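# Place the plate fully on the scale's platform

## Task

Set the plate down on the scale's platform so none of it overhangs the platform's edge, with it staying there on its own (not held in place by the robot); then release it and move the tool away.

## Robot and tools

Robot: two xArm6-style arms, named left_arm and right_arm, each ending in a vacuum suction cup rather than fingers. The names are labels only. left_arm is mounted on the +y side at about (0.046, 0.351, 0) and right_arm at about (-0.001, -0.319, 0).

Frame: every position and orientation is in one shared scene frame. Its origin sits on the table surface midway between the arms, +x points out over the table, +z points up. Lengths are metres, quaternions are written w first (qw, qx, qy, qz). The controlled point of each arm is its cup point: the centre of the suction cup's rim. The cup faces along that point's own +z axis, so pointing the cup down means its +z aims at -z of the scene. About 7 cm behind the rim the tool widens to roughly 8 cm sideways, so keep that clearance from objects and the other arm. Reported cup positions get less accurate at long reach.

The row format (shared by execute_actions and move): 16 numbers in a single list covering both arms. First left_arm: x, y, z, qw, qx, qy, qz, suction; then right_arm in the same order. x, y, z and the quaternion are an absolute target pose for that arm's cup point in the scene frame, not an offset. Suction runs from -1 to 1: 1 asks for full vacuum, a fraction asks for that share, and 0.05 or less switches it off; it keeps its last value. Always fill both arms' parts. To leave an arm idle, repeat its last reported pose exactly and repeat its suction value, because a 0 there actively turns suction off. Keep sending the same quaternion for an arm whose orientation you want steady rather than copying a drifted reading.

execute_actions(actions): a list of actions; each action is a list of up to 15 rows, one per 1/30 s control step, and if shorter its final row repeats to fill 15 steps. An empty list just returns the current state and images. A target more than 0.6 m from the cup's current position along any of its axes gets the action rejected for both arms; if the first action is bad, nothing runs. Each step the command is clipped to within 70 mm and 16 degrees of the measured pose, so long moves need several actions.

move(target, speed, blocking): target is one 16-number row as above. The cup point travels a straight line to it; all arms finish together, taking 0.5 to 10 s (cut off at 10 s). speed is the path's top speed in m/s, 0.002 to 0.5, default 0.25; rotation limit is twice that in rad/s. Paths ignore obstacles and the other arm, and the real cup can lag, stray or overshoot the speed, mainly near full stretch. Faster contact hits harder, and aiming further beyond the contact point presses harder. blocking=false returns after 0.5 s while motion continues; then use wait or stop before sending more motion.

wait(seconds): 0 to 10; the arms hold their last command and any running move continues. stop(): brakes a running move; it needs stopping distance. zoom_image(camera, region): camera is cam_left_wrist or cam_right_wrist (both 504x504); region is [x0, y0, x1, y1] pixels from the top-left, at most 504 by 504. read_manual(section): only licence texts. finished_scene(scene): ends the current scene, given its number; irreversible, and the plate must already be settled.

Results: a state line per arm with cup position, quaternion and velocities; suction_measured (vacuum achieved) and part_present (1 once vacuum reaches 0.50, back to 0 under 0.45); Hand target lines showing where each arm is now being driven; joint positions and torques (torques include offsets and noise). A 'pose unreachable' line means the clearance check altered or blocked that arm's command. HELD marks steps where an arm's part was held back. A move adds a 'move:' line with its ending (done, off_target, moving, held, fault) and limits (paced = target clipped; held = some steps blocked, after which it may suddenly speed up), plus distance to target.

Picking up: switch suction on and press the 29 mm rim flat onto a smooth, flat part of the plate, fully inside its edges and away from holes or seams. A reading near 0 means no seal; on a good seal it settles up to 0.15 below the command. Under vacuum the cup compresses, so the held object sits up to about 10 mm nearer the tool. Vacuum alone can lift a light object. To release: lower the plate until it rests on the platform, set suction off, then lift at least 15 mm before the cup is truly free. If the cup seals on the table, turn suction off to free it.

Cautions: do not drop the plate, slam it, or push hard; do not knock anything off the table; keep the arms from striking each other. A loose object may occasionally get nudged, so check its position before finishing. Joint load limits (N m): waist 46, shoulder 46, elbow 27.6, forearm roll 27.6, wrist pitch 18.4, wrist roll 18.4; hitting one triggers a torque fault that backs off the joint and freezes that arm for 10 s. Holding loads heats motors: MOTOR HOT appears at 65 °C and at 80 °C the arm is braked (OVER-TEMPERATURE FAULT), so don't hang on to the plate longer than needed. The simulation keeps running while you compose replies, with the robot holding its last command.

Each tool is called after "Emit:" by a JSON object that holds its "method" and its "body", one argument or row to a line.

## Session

Emit:
{"method": "move", "body": {
  "target": [0.45,0.15,0.5,0,0,1,0,0,0.45,-0.2,0.5,0,0,1,0,0]
}}

Scene clock: 1.67 s.
left_arm: end_effector_position=(+0.4519, +0.1499, +0.4999) suction_measured=0.00 part_present=0 end_effector_quat_wxyz=(+0.001, -0.001, +1.000, +0.001) end_effector_velocity=(+0.000, -0.000, +0.001) end_effector_angular_velocity=(+0.001, -0.000, -0.001) | right_arm: end_effector_position=(+0.4504, -0.2001, +0.4998) suction_measured=0.00 part_present=0 end_effector_quat_wxyz=(+0.000, -0.000, +1.000, -0.000) end_effector_velocity=(+0.000, +0.001, +0.001) end_effector_angular_velocity=(-0.000, +0.003, +0.001)
Joint positions: left_arm=[-0.269  0.084 -1.981  0.003  1.897  1.894] | right_arm=[ 0.157  0.149 -2.066 -0.     1.916  2.614]
Joint velocities: left_arm=[-0.001  0.005 -0.011  0.001  0.006  0.   ] | right_arm=[ 0.001  0.009 -0.016  0.001  0.01  -0.   ]
Joint torques (N m, as the arm reports them, + toward a larger angle): left_arm=[ -0.3  -21.63 -10.18   0.63  -1.89  -0.59] | right_arm=[  0.91 -15.86 -13.77   0.71  -1.64  -0.05]
Motor temperatures (°C, as the motors report them): left_arm=[28 29 38 34 35 34] | right_arm=[31 29 33 29 39 32]
Hand target (left_arm): +0.452, +0.150, +0.500; +0.001, -0.001, +1.000, +0.001
Hand target (right_arm): +0.451, -0.200, +0.500; +0.000, -0.000, +1.000, -0.000
Off the commanded pose (left_arm): 0.002 m, 0 deg.
Off the commanded pose (right_arm): 0.000 m, 0 deg.
move: done

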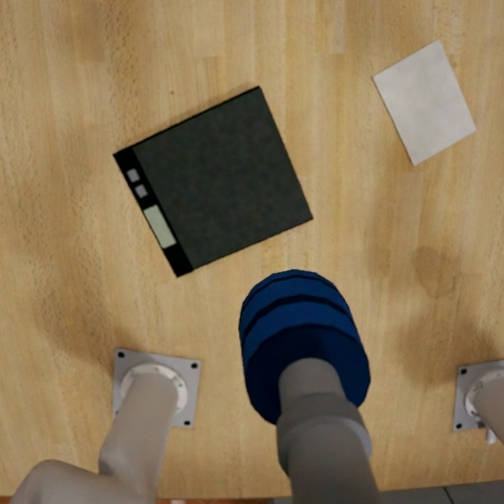

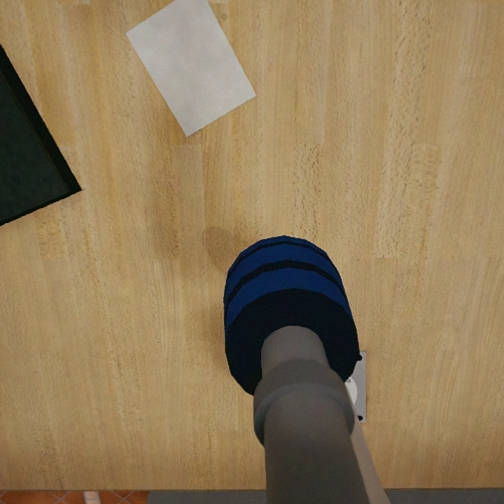

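Emit:
{"method": "move", "body": {
  "target": [0.516,0.333,0.33,0,-0.707,0.707,0,0,0.54,-0.105,0.08,0,0,1,0,0],
  "speed": 0.35
}}

Scene clock: 5.30 s.
left_arm: end_effector_position=(+0.5143, +0.3331, +0.3300) suction_measured=0.00 part_present=0 end_effector_quat_wxyz=(+0.002, +0.706, -0.708, +0.000) end_effector_velocity=(+0.000, +0.001, -0.001) end_effector_angular_velocity=(+0.001, +0.002, +0.003) | right_arm: end_effector_position=(+0.5396, -0.1054, +0.0805) suction_measured=0.00 part_present=0 end_effector_quat_wxyz=(+0.001, +0.000, +1.000, +0.000) end_effector_velocity=(-0.003, -0.001, -0.006) end_effector_angular_velocity=(-0.004, +0.010, +0.000)
Joint positions: left_arm=[ 0.156 -0.041 -1.325 -0.003  1.367  0.752] | right_arm=[ 0.276  0.565 -1.412 -0.001  0.846  2.733]
Joint velocities: left_arm=[ 0.001  0.002  0.001  0.001 -0.001 -0.002] | right_arm=[ 0.     0.008  0.003 -0.    -0.     0.   ]
Joint torques (N m, as the arm reports them, + toward a larger angle): left_arm=[ -0.34 -21.52 -11.98   0.68  -1.77  -0.58] | right_arm=[  1.05 -23.15 -15.39   0.76  -1.76   0.12]
Motor temperatures (°C, as the motors report them): left_arm=[28 29 39 34 35 34] | right_arm=[31 30 34 29 39 32]
Hand target (left_arm): +0.514, +0.333, +0.330; +0.002, +0.707, -0.708, +0.000
Hand target (right_arm): +0.539, -0.105, +0.080; +0.000, +0.000, +1.000, -0.000
Off the commanded pose (left_arm): 0.002 m, 0 deg.
Off the commanded pose (right_arm): 0.001 m, 0 deg.
move: done

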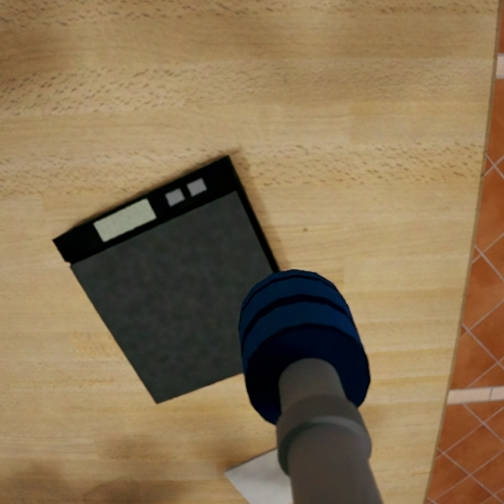

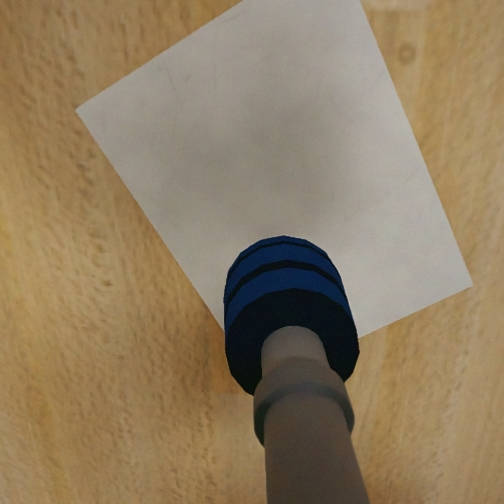

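Emit:
{"method": "move", "body": {
  "target": [0.516,0.333,0.33,0,-0.707,0.707,0,0,0.54,-0.113,0.02,0,0,1,0,1],
  "speed": 0.12
}}

Emit:
{"method": "move", "body": {
  "target": [0.516,0.333,0.33,0,-0.707,0.707,0,0,0.54,-0.113,0.002,0,0,1,0,1],
  "speed": 0.03
}}

Emit:
{"method": "wait", "body": {
  "seconds": 0.4
}}

Scene clock: 6.57 s.
left_arm: end_effector_position=(+0.5160, +0.3330, +0.3300) suction_measured=0.00 part_present=0 end_effector_quat_wxyz=(-0.000, +0.707, -0.707, -0.000) end_effector_velocity=(+0.000, -0.001, +0.000) end_effector_angular_velocity=(-0.001, -0.001, -0.000) | right_arm: end_effector_position=(+0.5403, -0.1129, +0.0207) suction_measured=0.00 part_present=0 end_effector_quat_wxyz=(+0.001, -0.000, +1.000, +0.000) end_effector_velocity=(-0.002, -0.001, -0.004) end_effector_angular_velocity=(-0.003, +0.005, +0.001)
Joint positions: left_arm=[ 0.154 -0.036 -1.33   0.     1.366  0.748] | right_arm=[ 0.263  0.672 -1.393  0.     0.719  2.72 ]
Joint velocities: left_arm=[-0.001  0.001 -0.001 -0.001 -0.001 -0.   ] | right_arm=[-0.     0.004  0.003 -0.001 -0.001 -0.001]
Joint torques (N m, as the arm reports them, + toward a larger angle): left_arm=[ -0.36 -21.64 -12.03   0.7   -1.81  -0.57] | right_arm=[  0.77 -23.93 -14.13   1.11  -1.69   0.05]
Motor temperatures (°C, as the motors report them): left_arm=[28 29 40 34 35 34] | right_arm=[31 30 35 29 39 32]
Hand target (left_arm): +0.516, +0.333, +0.330; -0.000, +0.707, -0.707, -0.000
Hand target (right_arm): +0.540, -0.113, +0.020; -0.000, +0.000, +1.000, +0.000
Off the commanded pose (left_arm): 0.000 m, 0 deg.
Off the commanded pose (right_arm): 0.001 m, 0 deg.
move: done

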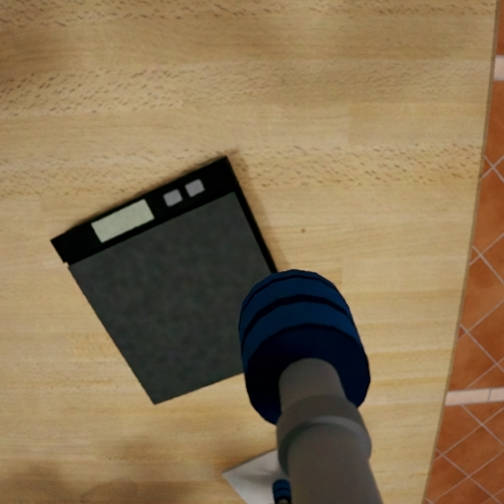

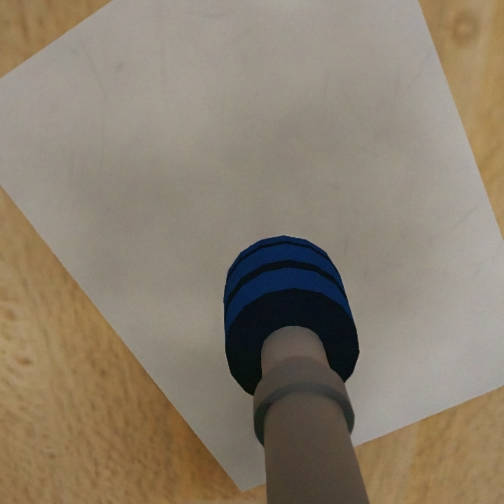

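Scene clock: 7.50 s.
left_arm: end_effector_position=(+0.5160, +0.3330, +0.3300) suction_measured=0.00 part_present=0 end_effector_quat_wxyz=(+0.000, +0.707, -0.707, -0.000) end_effector_velocity=(-0.000, -0.000, -0.001) end_effector_angular_velocity=(-0.000, +0.002, -0.000) | right_arm: end_effector_position=(+0.5399, -0.1130, +0.0020) suction_measured=0.44 part_present=0 end_effector_quat_wxyz=(-0.000, +0.000, +1.000, -0.000) end_effector_velocity=(+0.002, +0.001, +0.002) end_effector_angular_velocity=(+0.004, -0.006, -0.001)
Joint positions: left_arm=[ 0.154 -0.036 -1.33   0.     1.366  0.748] | right_arm=[ 0.263  0.712 -1.398 -0.     0.686  2.72 ]
Joint velocities: left_arm=[-0.     0.001  0.    -0.     0.     0.   ] | right_arm=[ 0.    -0.001 -0.004  0.002 -0.002 -0.   ]
Joint torques (N m, as the arm reports them, + toward a larger angle): left_arm=[ -0.22 -21.68 -12.02   0.75  -1.75  -0.57] | right_arm=[  1.53 -24.65 -14.63   1.13  -1.93  -0.16]
Motor temperatures (°C, as the motors report them): left_arm=[28 29 40 34 35 34] | right_arm=[31 30 35 29 39 32]
Hand target (left_arm): +0.516, +0.333, +0.330; -0.000, +0.707, -0.707, -0.000
Hand target (right_arm): +0.540, -0.113, +0.002; +0.000, +0.000, +1.000, -0.000
Off the commanded pose (left_arm): 0.000 m, 0 deg.
Off the commanded pose (right_arm): 0.000 m, 0 deg.
move: done

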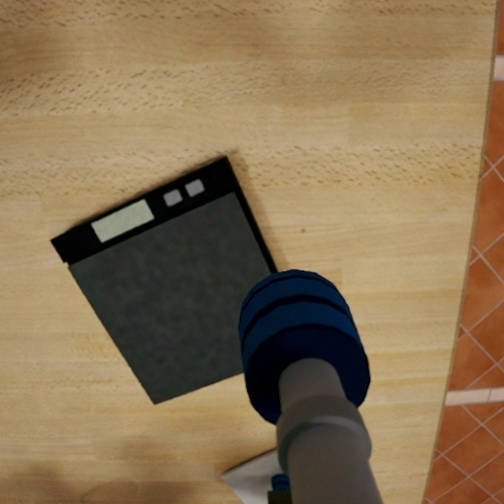

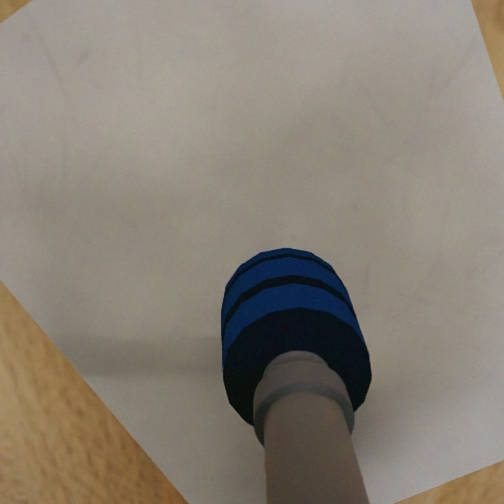

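Scene clock: 7.90 s.
left_arm: end_effector_position=(+0.5160, +0.3330, +0.3300) suction_measured=0.00 part_present=0 end_effector_quat_wxyz=(+0.000, +0.707, -0.707, -0.000) end_effector_velocity=(+0.000, +0.000, +0.000) end_effector_angular_velocity=(-0.000, -0.001, +0.000) | right_arm: end_effector_position=(+0.5400, -0.1130, +0.0020) suction_measured=0.86 part_present=1 end_effector_quat_wxyz=(+0.000, +0.000, +1.000, -0.000) end_effector_velocity=(+0.000, +0.000, -0.000) end_effector_angular_velocity=(+0.000, +0.000, -0.000)
Joint positions: left_arm=[ 0.154 -0.036 -1.33   0.     1.366  0.748] | right_arm=[ 0.263  0.712 -1.398 -0.     0.686  2.72 ]
Joint velocities: left_arm=[ 0. -0. -0. -0. -0.  0.] | right_arm=[-0.     0.    -0.     0.001 -0.    -0.   ]
Joint torques (N m, as the arm reports them, + toward a larger angle): left_arm=[ -0.26 -21.73 -11.88   0.67  -1.76  -0.6 ] | right_arm=[  1.18 -24.93 -14.32   1.01  -2.01  -0.12]
Motor temperatures (°C, as the motors report them): left_arm=[28 29 40 34 35 34] | right_arm=[31 30 35 29 39 32]
Hand target (left_arm): +0.516, +0.333, +0.330; -0.000, +0.707, -0.707, -0.000
Hand target (right_arm): +0.540, -0.113, +0.002; +0.000, +0.000, +1.000, -0.000
Off the commanded pose (left_arm): 0.000 m, 0 deg.
Off the commanded pose (right_arm): 0.000 m, 0 deg.
wait: 0.40 s; at rest by 0.17 s

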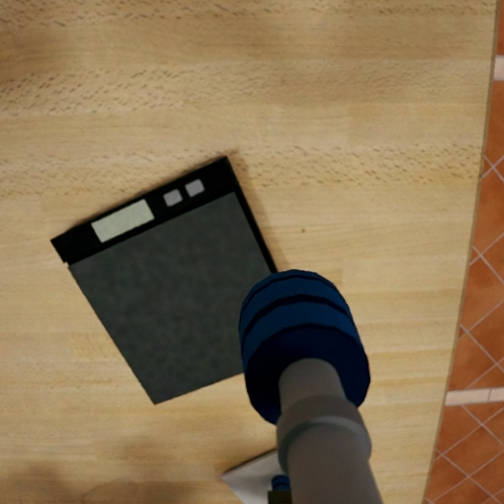

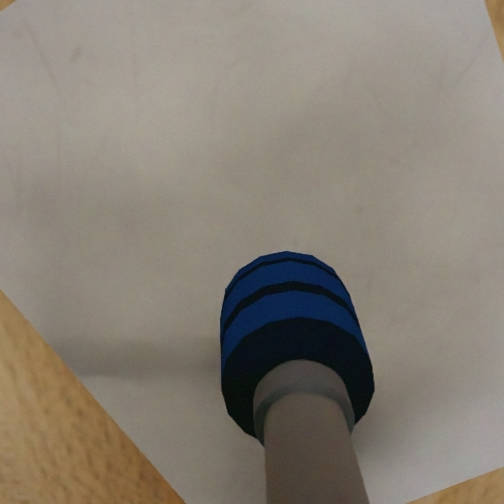

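Emit:
{"method": "move", "body": {
  "target": [0.56,0.333,0.33,0,-0.707,0.707,0,0,0.535,-0.1,0.11,0,0,1,0,1],
  "speed": 0.15
}}

Emit:
{"method": "move", "body": {
  "target": [0.56,0.333,0.33,0,-0.707,0.707,0,0,0.445,0.2,0.11,0,0,1,0,1],
  "speed": 0.2
}}

Emit:
{"method": "move", "body": {
  "target": [0.56,0.333,0.33,0,-0.707,0.707,0,0,0.445,0.2,0.055,0,0,1,0,1],
  "speed": 0.08
}}

Scene clock: 9.27 s.
left_arm: end_effector_position=(+0.5600, +0.3331, +0.3300) suction_measured=0.00 part_present=0 end_effector_quat_wxyz=(-0.000, +0.707, -0.707, +0.000) end_effector_velocity=(+0.000, -0.000, -0.002) end_effector_angular_velocity=(-0.000, +0.004, -0.000) | right_arm: end_effector_position=(+0.5348, -0.1001, +0.1091) suction_measured=1.00 part_present=1 end_effector_quat_wxyz=(-0.001, +0.000, +1.000, -0.000) end_effector_velocity=(+0.002, +0.001, +0.005) end_effector_angular_velocity=(+0.004, -0.008, -0.001)
Joint positions: left_arm=[ 0.157  0.121 -1.516 -0.     1.395  0.751] | right_arm=[ 0.287  0.512 -1.419 -0.     0.909  2.744]
Joint velocities: left_arm=[-0.     0.004 -0.001 -0.     0.002  0.   ] | right_arm=[ 0.001 -0.006 -0.006  0.001  0.002  0.001]
Joint torques (N m, as the arm reports them, + toward a larger angle): left_arm=[ -0.37 -25.5  -11.97   0.61  -1.78  -0.58] | right_arm=[  1.43 -23.77 -15.98   0.96  -1.87  -0.15]
Motor temperatures (°C, as the motors report them): left_arm=[28 30 41 34 35 34] | right_arm=[31 30 35 29 39 32]
Hand target (left_arm): +0.560, +0.333, +0.330; +0.000, +0.707, -0.707, +0.000
Hand target (right_arm): +0.535, -0.100, +0.110; +0.000, -0.000, +1.000, -0.000
Off the commanded pose (left_arm): 0.000 m, 0 deg.
Off the commanded pose (right_arm): 0.001 m, 0 deg.
move: done

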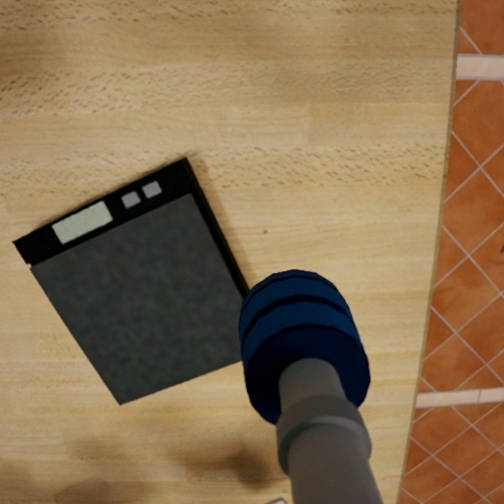

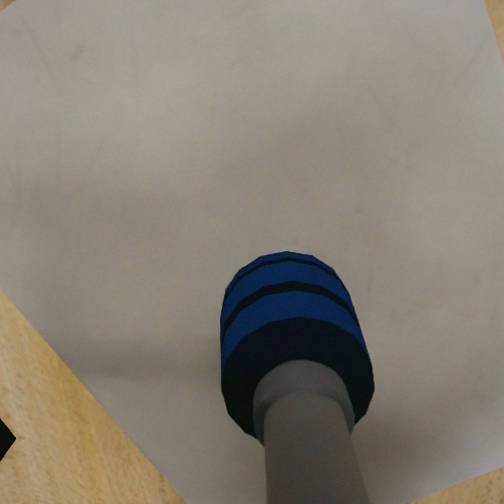

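Scene clock: 11.33 s.
left_arm: end_effector_position=(+0.5600, +0.3330, +0.3300) suction_measured=0.00 part_present=0 end_effector_quat_wxyz=(-0.000, +0.707, -0.707, -0.000) end_effector_velocity=(-0.000, +0.000, +0.001) end_effector_angular_velocity=(-0.000, -0.001, +0.001) | right_arm: end_effector_position=(+0.4458, +0.1996, +0.1100) suction_measured=0.98 part_present=1 end_effector_quat_wxyz=(+0.001, +0.000, +1.000, -0.000) end_effector_velocity=(-0.002, +0.003, +0.000) end_effector_angular_velocity=(-0.004, +0.002, +0.004)
Joint positions: left_arm=[ 0.157  0.121 -1.516  0.     1.395  0.751] | right_arm=[ 0.759  0.941 -2.142 -0.001  1.2    3.217]
Joint velocities: left_arm=[ 0.001 -0.001 -0.    -0.     0.    -0.   ] | right_arm=[ 0.005  0.012 -0.024 -0.001  0.016  0.002]
Joint torques (N m, as the arm reports them, + toward a larger angle): left_arm=[ -0.36 -25.45 -11.98   0.65  -1.88  -0.58] | right_arm=[  0.9  -28.55 -16.82   0.79  -1.94  -0.02]
Motor temperatures (°C, as the motors report them): left_arm=[28 30 41 34 35 34] | right_arm=[31 30 36 29 39 32]
Hand target (left_arm): +0.560, +0.333, +0.330; -0.000, +0.707, -0.707, -0.000
Hand target (right_arm): +0.446, +0.200, +0.110; +0.000, -0.000, +1.000, -0.001
Off the commanded pose (left_arm): 0.000 m, 0 deg.
Off the commanded pose (right_arm): 0.001 m, 0 deg.
move: done

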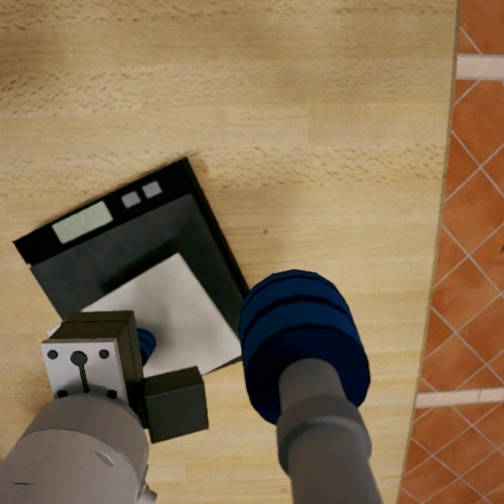

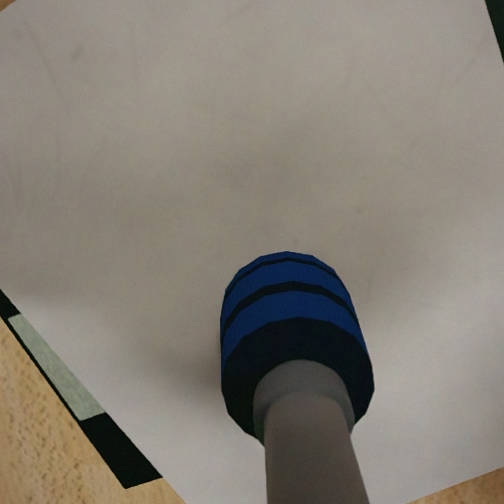

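Scene clock: 12.37 s.
left_arm: end_effector_position=(+0.5600, +0.3330, +0.3300) suction_measured=0.00 part_present=0 end_effector_quat_wxyz=(-0.000, +0.707, -0.707, -0.000) end_effector_velocity=(+0.000, +0.000, +0.001) end_effector_angular_velocity=(+0.000, -0.001, +0.000) | right_arm: end_effector_position=(+0.4452, +0.2002, +0.0558) suction_measured=0.98 part_present=1 end_effector_quat_wxyz=(+0.000, +0.000, +1.000, +0.000) end_effector_velocity=(+0.001, +0.001, +0.001) end_effector_angular_velocity=(+0.002, -0.004, +0.000)
Joint positions: left_arm=[ 0.157  0.121 -1.516  0.     1.395  0.751] | right_arm=[ 0.76   1.005 -2.097 -0.     1.09   3.217]
Joint velocities: left_arm=[ 0.    -0.001 -0.001  0.     0.    -0.   ] | right_arm=[ 0.     0.    -0.002 -0.002 -0.002  0.001]
Joint torques (N m, as the arm reports them, + toward a larger angle): left_arm=[ -0.33 -25.41 -11.91   0.68  -1.79  -0.58] | right_arm=[  1.31 -28.94 -16.51   0.78  -2.     0.02]
Motor temperatures (°C, as the motors report them): left_arm=[28 30 42 34 35 34] | right_arm=[31 31 36 29 39 32]
Hand target (left_arm): +0.560, +0.333, +0.330; -0.000, +0.707, -0.707, +0.000
Hand target (right_arm): +0.445, +0.200, +0.055; +0.000, +0.000, +1.000, -0.000
Off the commanded pose (left_arm): 0.000 m, 0 deg.
Off the commanded pose (right_arm): 0.001 m, 0 deg.
move: done

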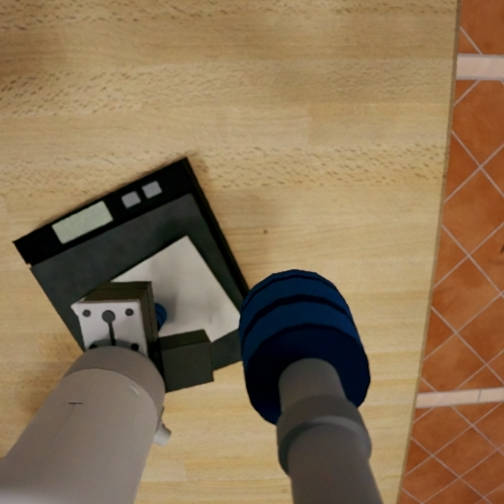

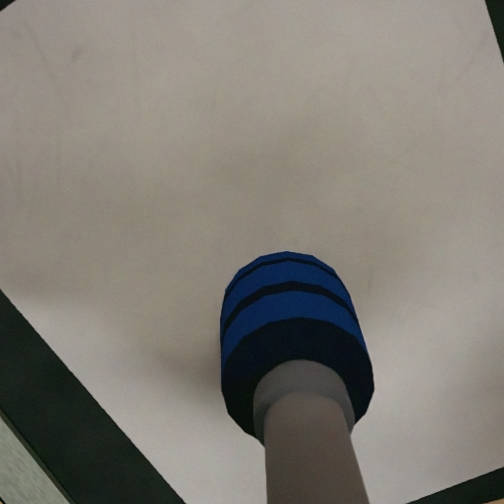

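Emit:
{"method": "move", "body": {
  "target": [0.56,0.333,0.33,0,-0.707,0.707,0,0,0.445,0.2,0.039,0,0.044,0.999,0,1],
  "speed": 0.03
}}

Scene clock: 14.37 s.
left_arm: end_effector_position=(+0.5600, +0.3330, +0.3300) suction_measured=0.00 part_present=0 end_effector_quat_wxyz=(-0.000, +0.707, -0.707, +0.000) end_effector_velocity=(+0.000, -0.000, +0.001) end_effector_angular_velocity=(+0.000, -0.001, -0.001) | right_arm: end_effector_position=(+0.4456, +0.2008, +0.0411) suction_measured=0.99 part_present=1 end_effector_quat_wxyz=(+0.001, +0.044, +0.999, +0.001) end_effector_velocity=(-0.000, -0.000, -0.001) end_effector_angular_velocity=(-0.001, +0.000, -0.005)
Joint positions: left_arm=[ 0.157  0.121 -1.516  0.     1.395  0.751] | right_arm=[ 0.76   1.03  -2.097 -0.     1.063  3.304]
Joint velocities: left_arm=[-0.001  0.    -0.002  0.     0.     0.   ] | right_arm=[-0.     0.002  0.001 -0.    -0.001  0.005]
Joint torques (N m, as the arm reports them, + toward a larger angle): left_arm=[ -0.47 -25.56 -12.01   0.67  -1.84  -0.6 ] | right_arm=[  1.01 -23.92 -12.88   1.01  -1.8    0.04]
Motor temperatures (°C, as the motors report them): left_arm=[28 30 42 34 35 34] | right_arm=[31 31 37 29 39 32]
Hand target (left_arm): +0.560, +0.333, +0.330; -0.000, +0.707, -0.707, +0.000
Hand target (right_arm): +0.445, +0.200, +0.039; +0.000, +0.044, +0.999, -0.000
Off the commanded pose (left_arm): 0.000 m, 0 deg.
Off the commanded pose (right_arm): 0.002 m, 0 deg.
move: done

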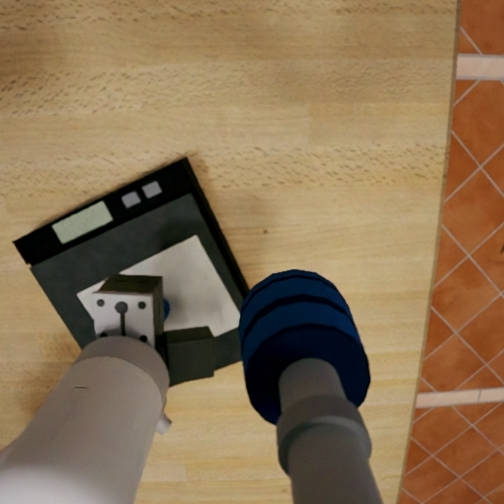

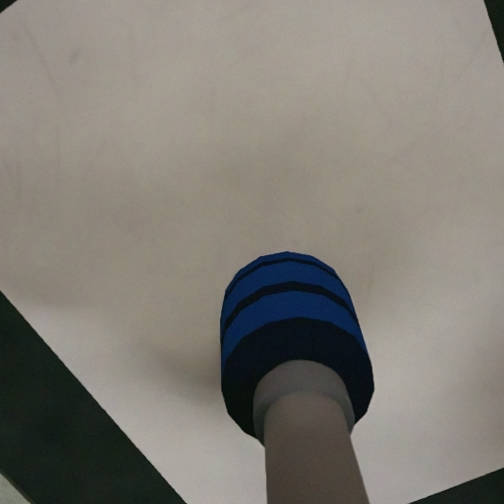

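Emit:
{"method": "execute_actions", "body": {
  "actions": [
    [[0.56,0.333,0.33,0,-0.707,0.707,0,0,0.445,0.2,0.043,0,0.044,0.999,0,0]]
  ]
}}

Emit:
{"method": "move", "body": {
  "target": [0.56,0.333,0.33,0,-0.707,0.707,0,0,0.445,0.19,0.2,0,0.044,0.999,0,0],
  "speed": 0.15
}}

Scene clock: 15.03 s.
left_arm: end_effector_position=(+0.5600, +0.3330, +0.3300) suction_measured=0.00 part_present=0 end_effector_quat_wxyz=(+0.000, +0.707, -0.707, -0.000) end_effector_velocity=(-0.000, -0.000, -0.000) end_effector_angular_velocity=(+0.000, +0.001, -0.000) | right_arm: end_effector_position=(+0.4451, +0.2001, +0.0430) suction_measured=0.00 part_present=0 end_effector_quat_wxyz=(+0.000, +0.044, +0.999, +0.000) end_effector_velocity=(-0.000, -0.000, -0.000) end_effector_angular_velocity=(-0.001, +0.002, -0.001)
Joint positions: left_arm=[ 0.157  0.121 -1.516  0.     1.395  0.751] | right_arm=[ 0.76   1.025 -2.096  0.     1.07   3.305]
Joint velocities: left_arm=[-0.  0.  0.  0.  0. -0.] | right_arm=[-0.    -0.001  0.001  0.001  0.002  0.   ]
Joint torques (N m, as the arm reports them, + toward a larger angle): left_arm=[ -0.22 -25.48 -12.02   0.68  -1.81  -0.56] | right_arm=[  0.31 -23.11 -12.28   0.97  -0.39   0.16]
Motor temperatures (°C, as the motors report them): left_arm=[28 30 42 34 35 34] | right_arm=[31 31 37 29 39 32]
Hand target (left_arm): +0.560, +0.333, +0.330; -0.000, +0.707, -0.707, +0.000
Hand target (right_arm): +0.445, +0.200, +0.043; +0.000, +0.044, +0.999, -0.000
Off the commanded pose (left_arm): 0.000 m, 0 deg.
Off the commanded pose (right_arm): 0.000 m, 0 deg.
Step readings (end_effector_position):
0: left_arm (+0.5600, +0.3330, +0.3300) | right_arm (+0.4456, +0.2007, +0.0409)
1: left_arm (+0.5600, +0.3330, +0.3300) | right_arm (+0.4456, +0.2007, +0.0409)
2: left_arm (+0.5600, +0.3330, +0.3300) | right_arm (+0.4456, +0.2007, +0.0416)
4: left_arm (+0.5600, +0.3330, +0.3300) | right_arm (+0.4453, +0.2005, +0.0425)
8: left_arm (+0.5600, +0.3330, +0.3300) | right_arm (+0.4451, +0.2002, +0.0429)
15: end_effector_position above

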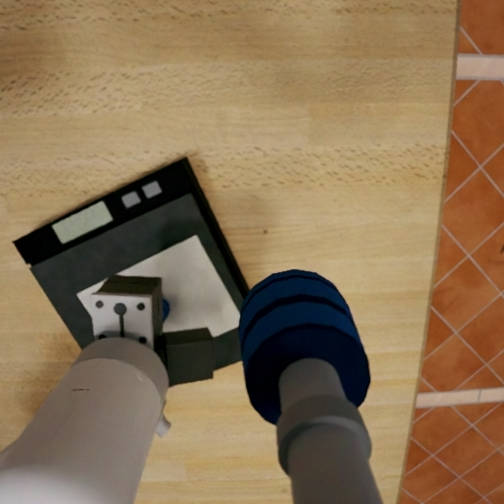

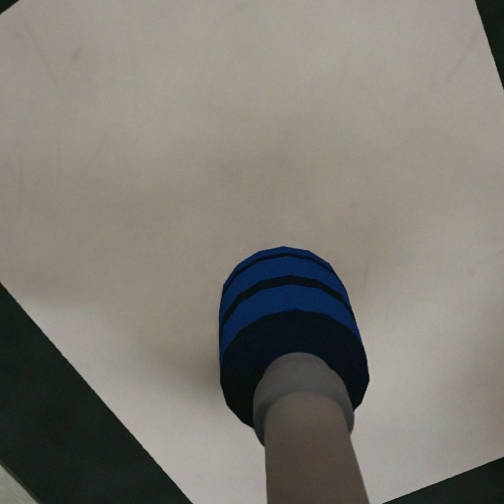

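Scene clock: 16.47 s.
left_arm: end_effector_position=(+0.5600, +0.3330, +0.3300) suction_measured=0.00 part_present=0 end_effector_quat_wxyz=(-0.000, +0.707, -0.707, +0.000) end_effector_velocity=(+0.000, -0.000, +0.001) end_effector_angular_velocity=(-0.001, -0.002, +0.000) | right_arm: end_effector_position=(+0.4449, +0.1900, +0.1987) suction_measured=0.00 part_present=0 end_effector_quat_wxyz=(-0.001, +0.044, +0.999, -0.001) end_effector_velocity=(+0.000, -0.000, +0.001) end_effector_angular_velocity=(-0.003, +0.001, +0.000)
Joint positions: left_arm=[ 0.157  0.121 -1.516  0.     1.395  0.751] | right_arm=[ 0.75   0.862 -2.258  0.     1.398  3.295]
Joint velocities: left_arm=[ 0.    -0.001 -0.001 -0.001  0.    -0.   ] | right_arm=[-0.     0.005 -0.013 -0.001  0.011 -0.   ]
Joint torques (N m, as the arm reports them, + toward a larger angle): left_arm=[ -0.34 -25.41 -11.97   0.61  -1.77  -0.63] | right_arm=[  1.11 -28.2  -17.19   0.93  -1.87  -0.28]
Motor temperatures (°C, as the motors report them): left_arm=[28 30 43 34 35 34] | right_arm=[31 31 37 29 39 32]
Hand target (left_arm): +0.560, +0.333, +0.330; -0.000, +0.707, -0.707, -0.000
Hand target (right_arm): +0.445, +0.190, +0.200; -0.000, +0.044, +0.999, +0.000
Off the commanded pose (left_arm): 0.000 m, 0 deg.
Off the commanded pose (right_arm): 0.001 m, 0 deg.
move: done

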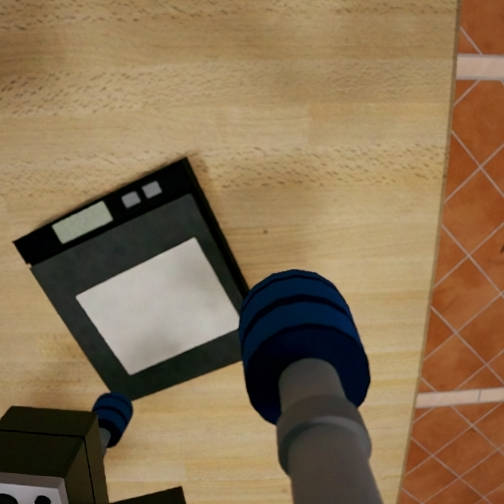

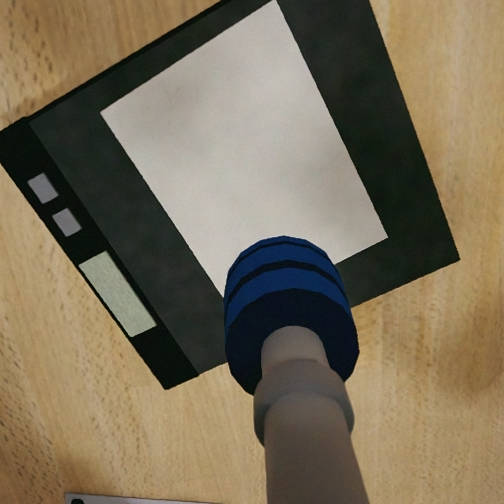

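Emit:
{"method": "finished_scene", "body": {
  "scene": 2
}}

The scene is finished: the task was done.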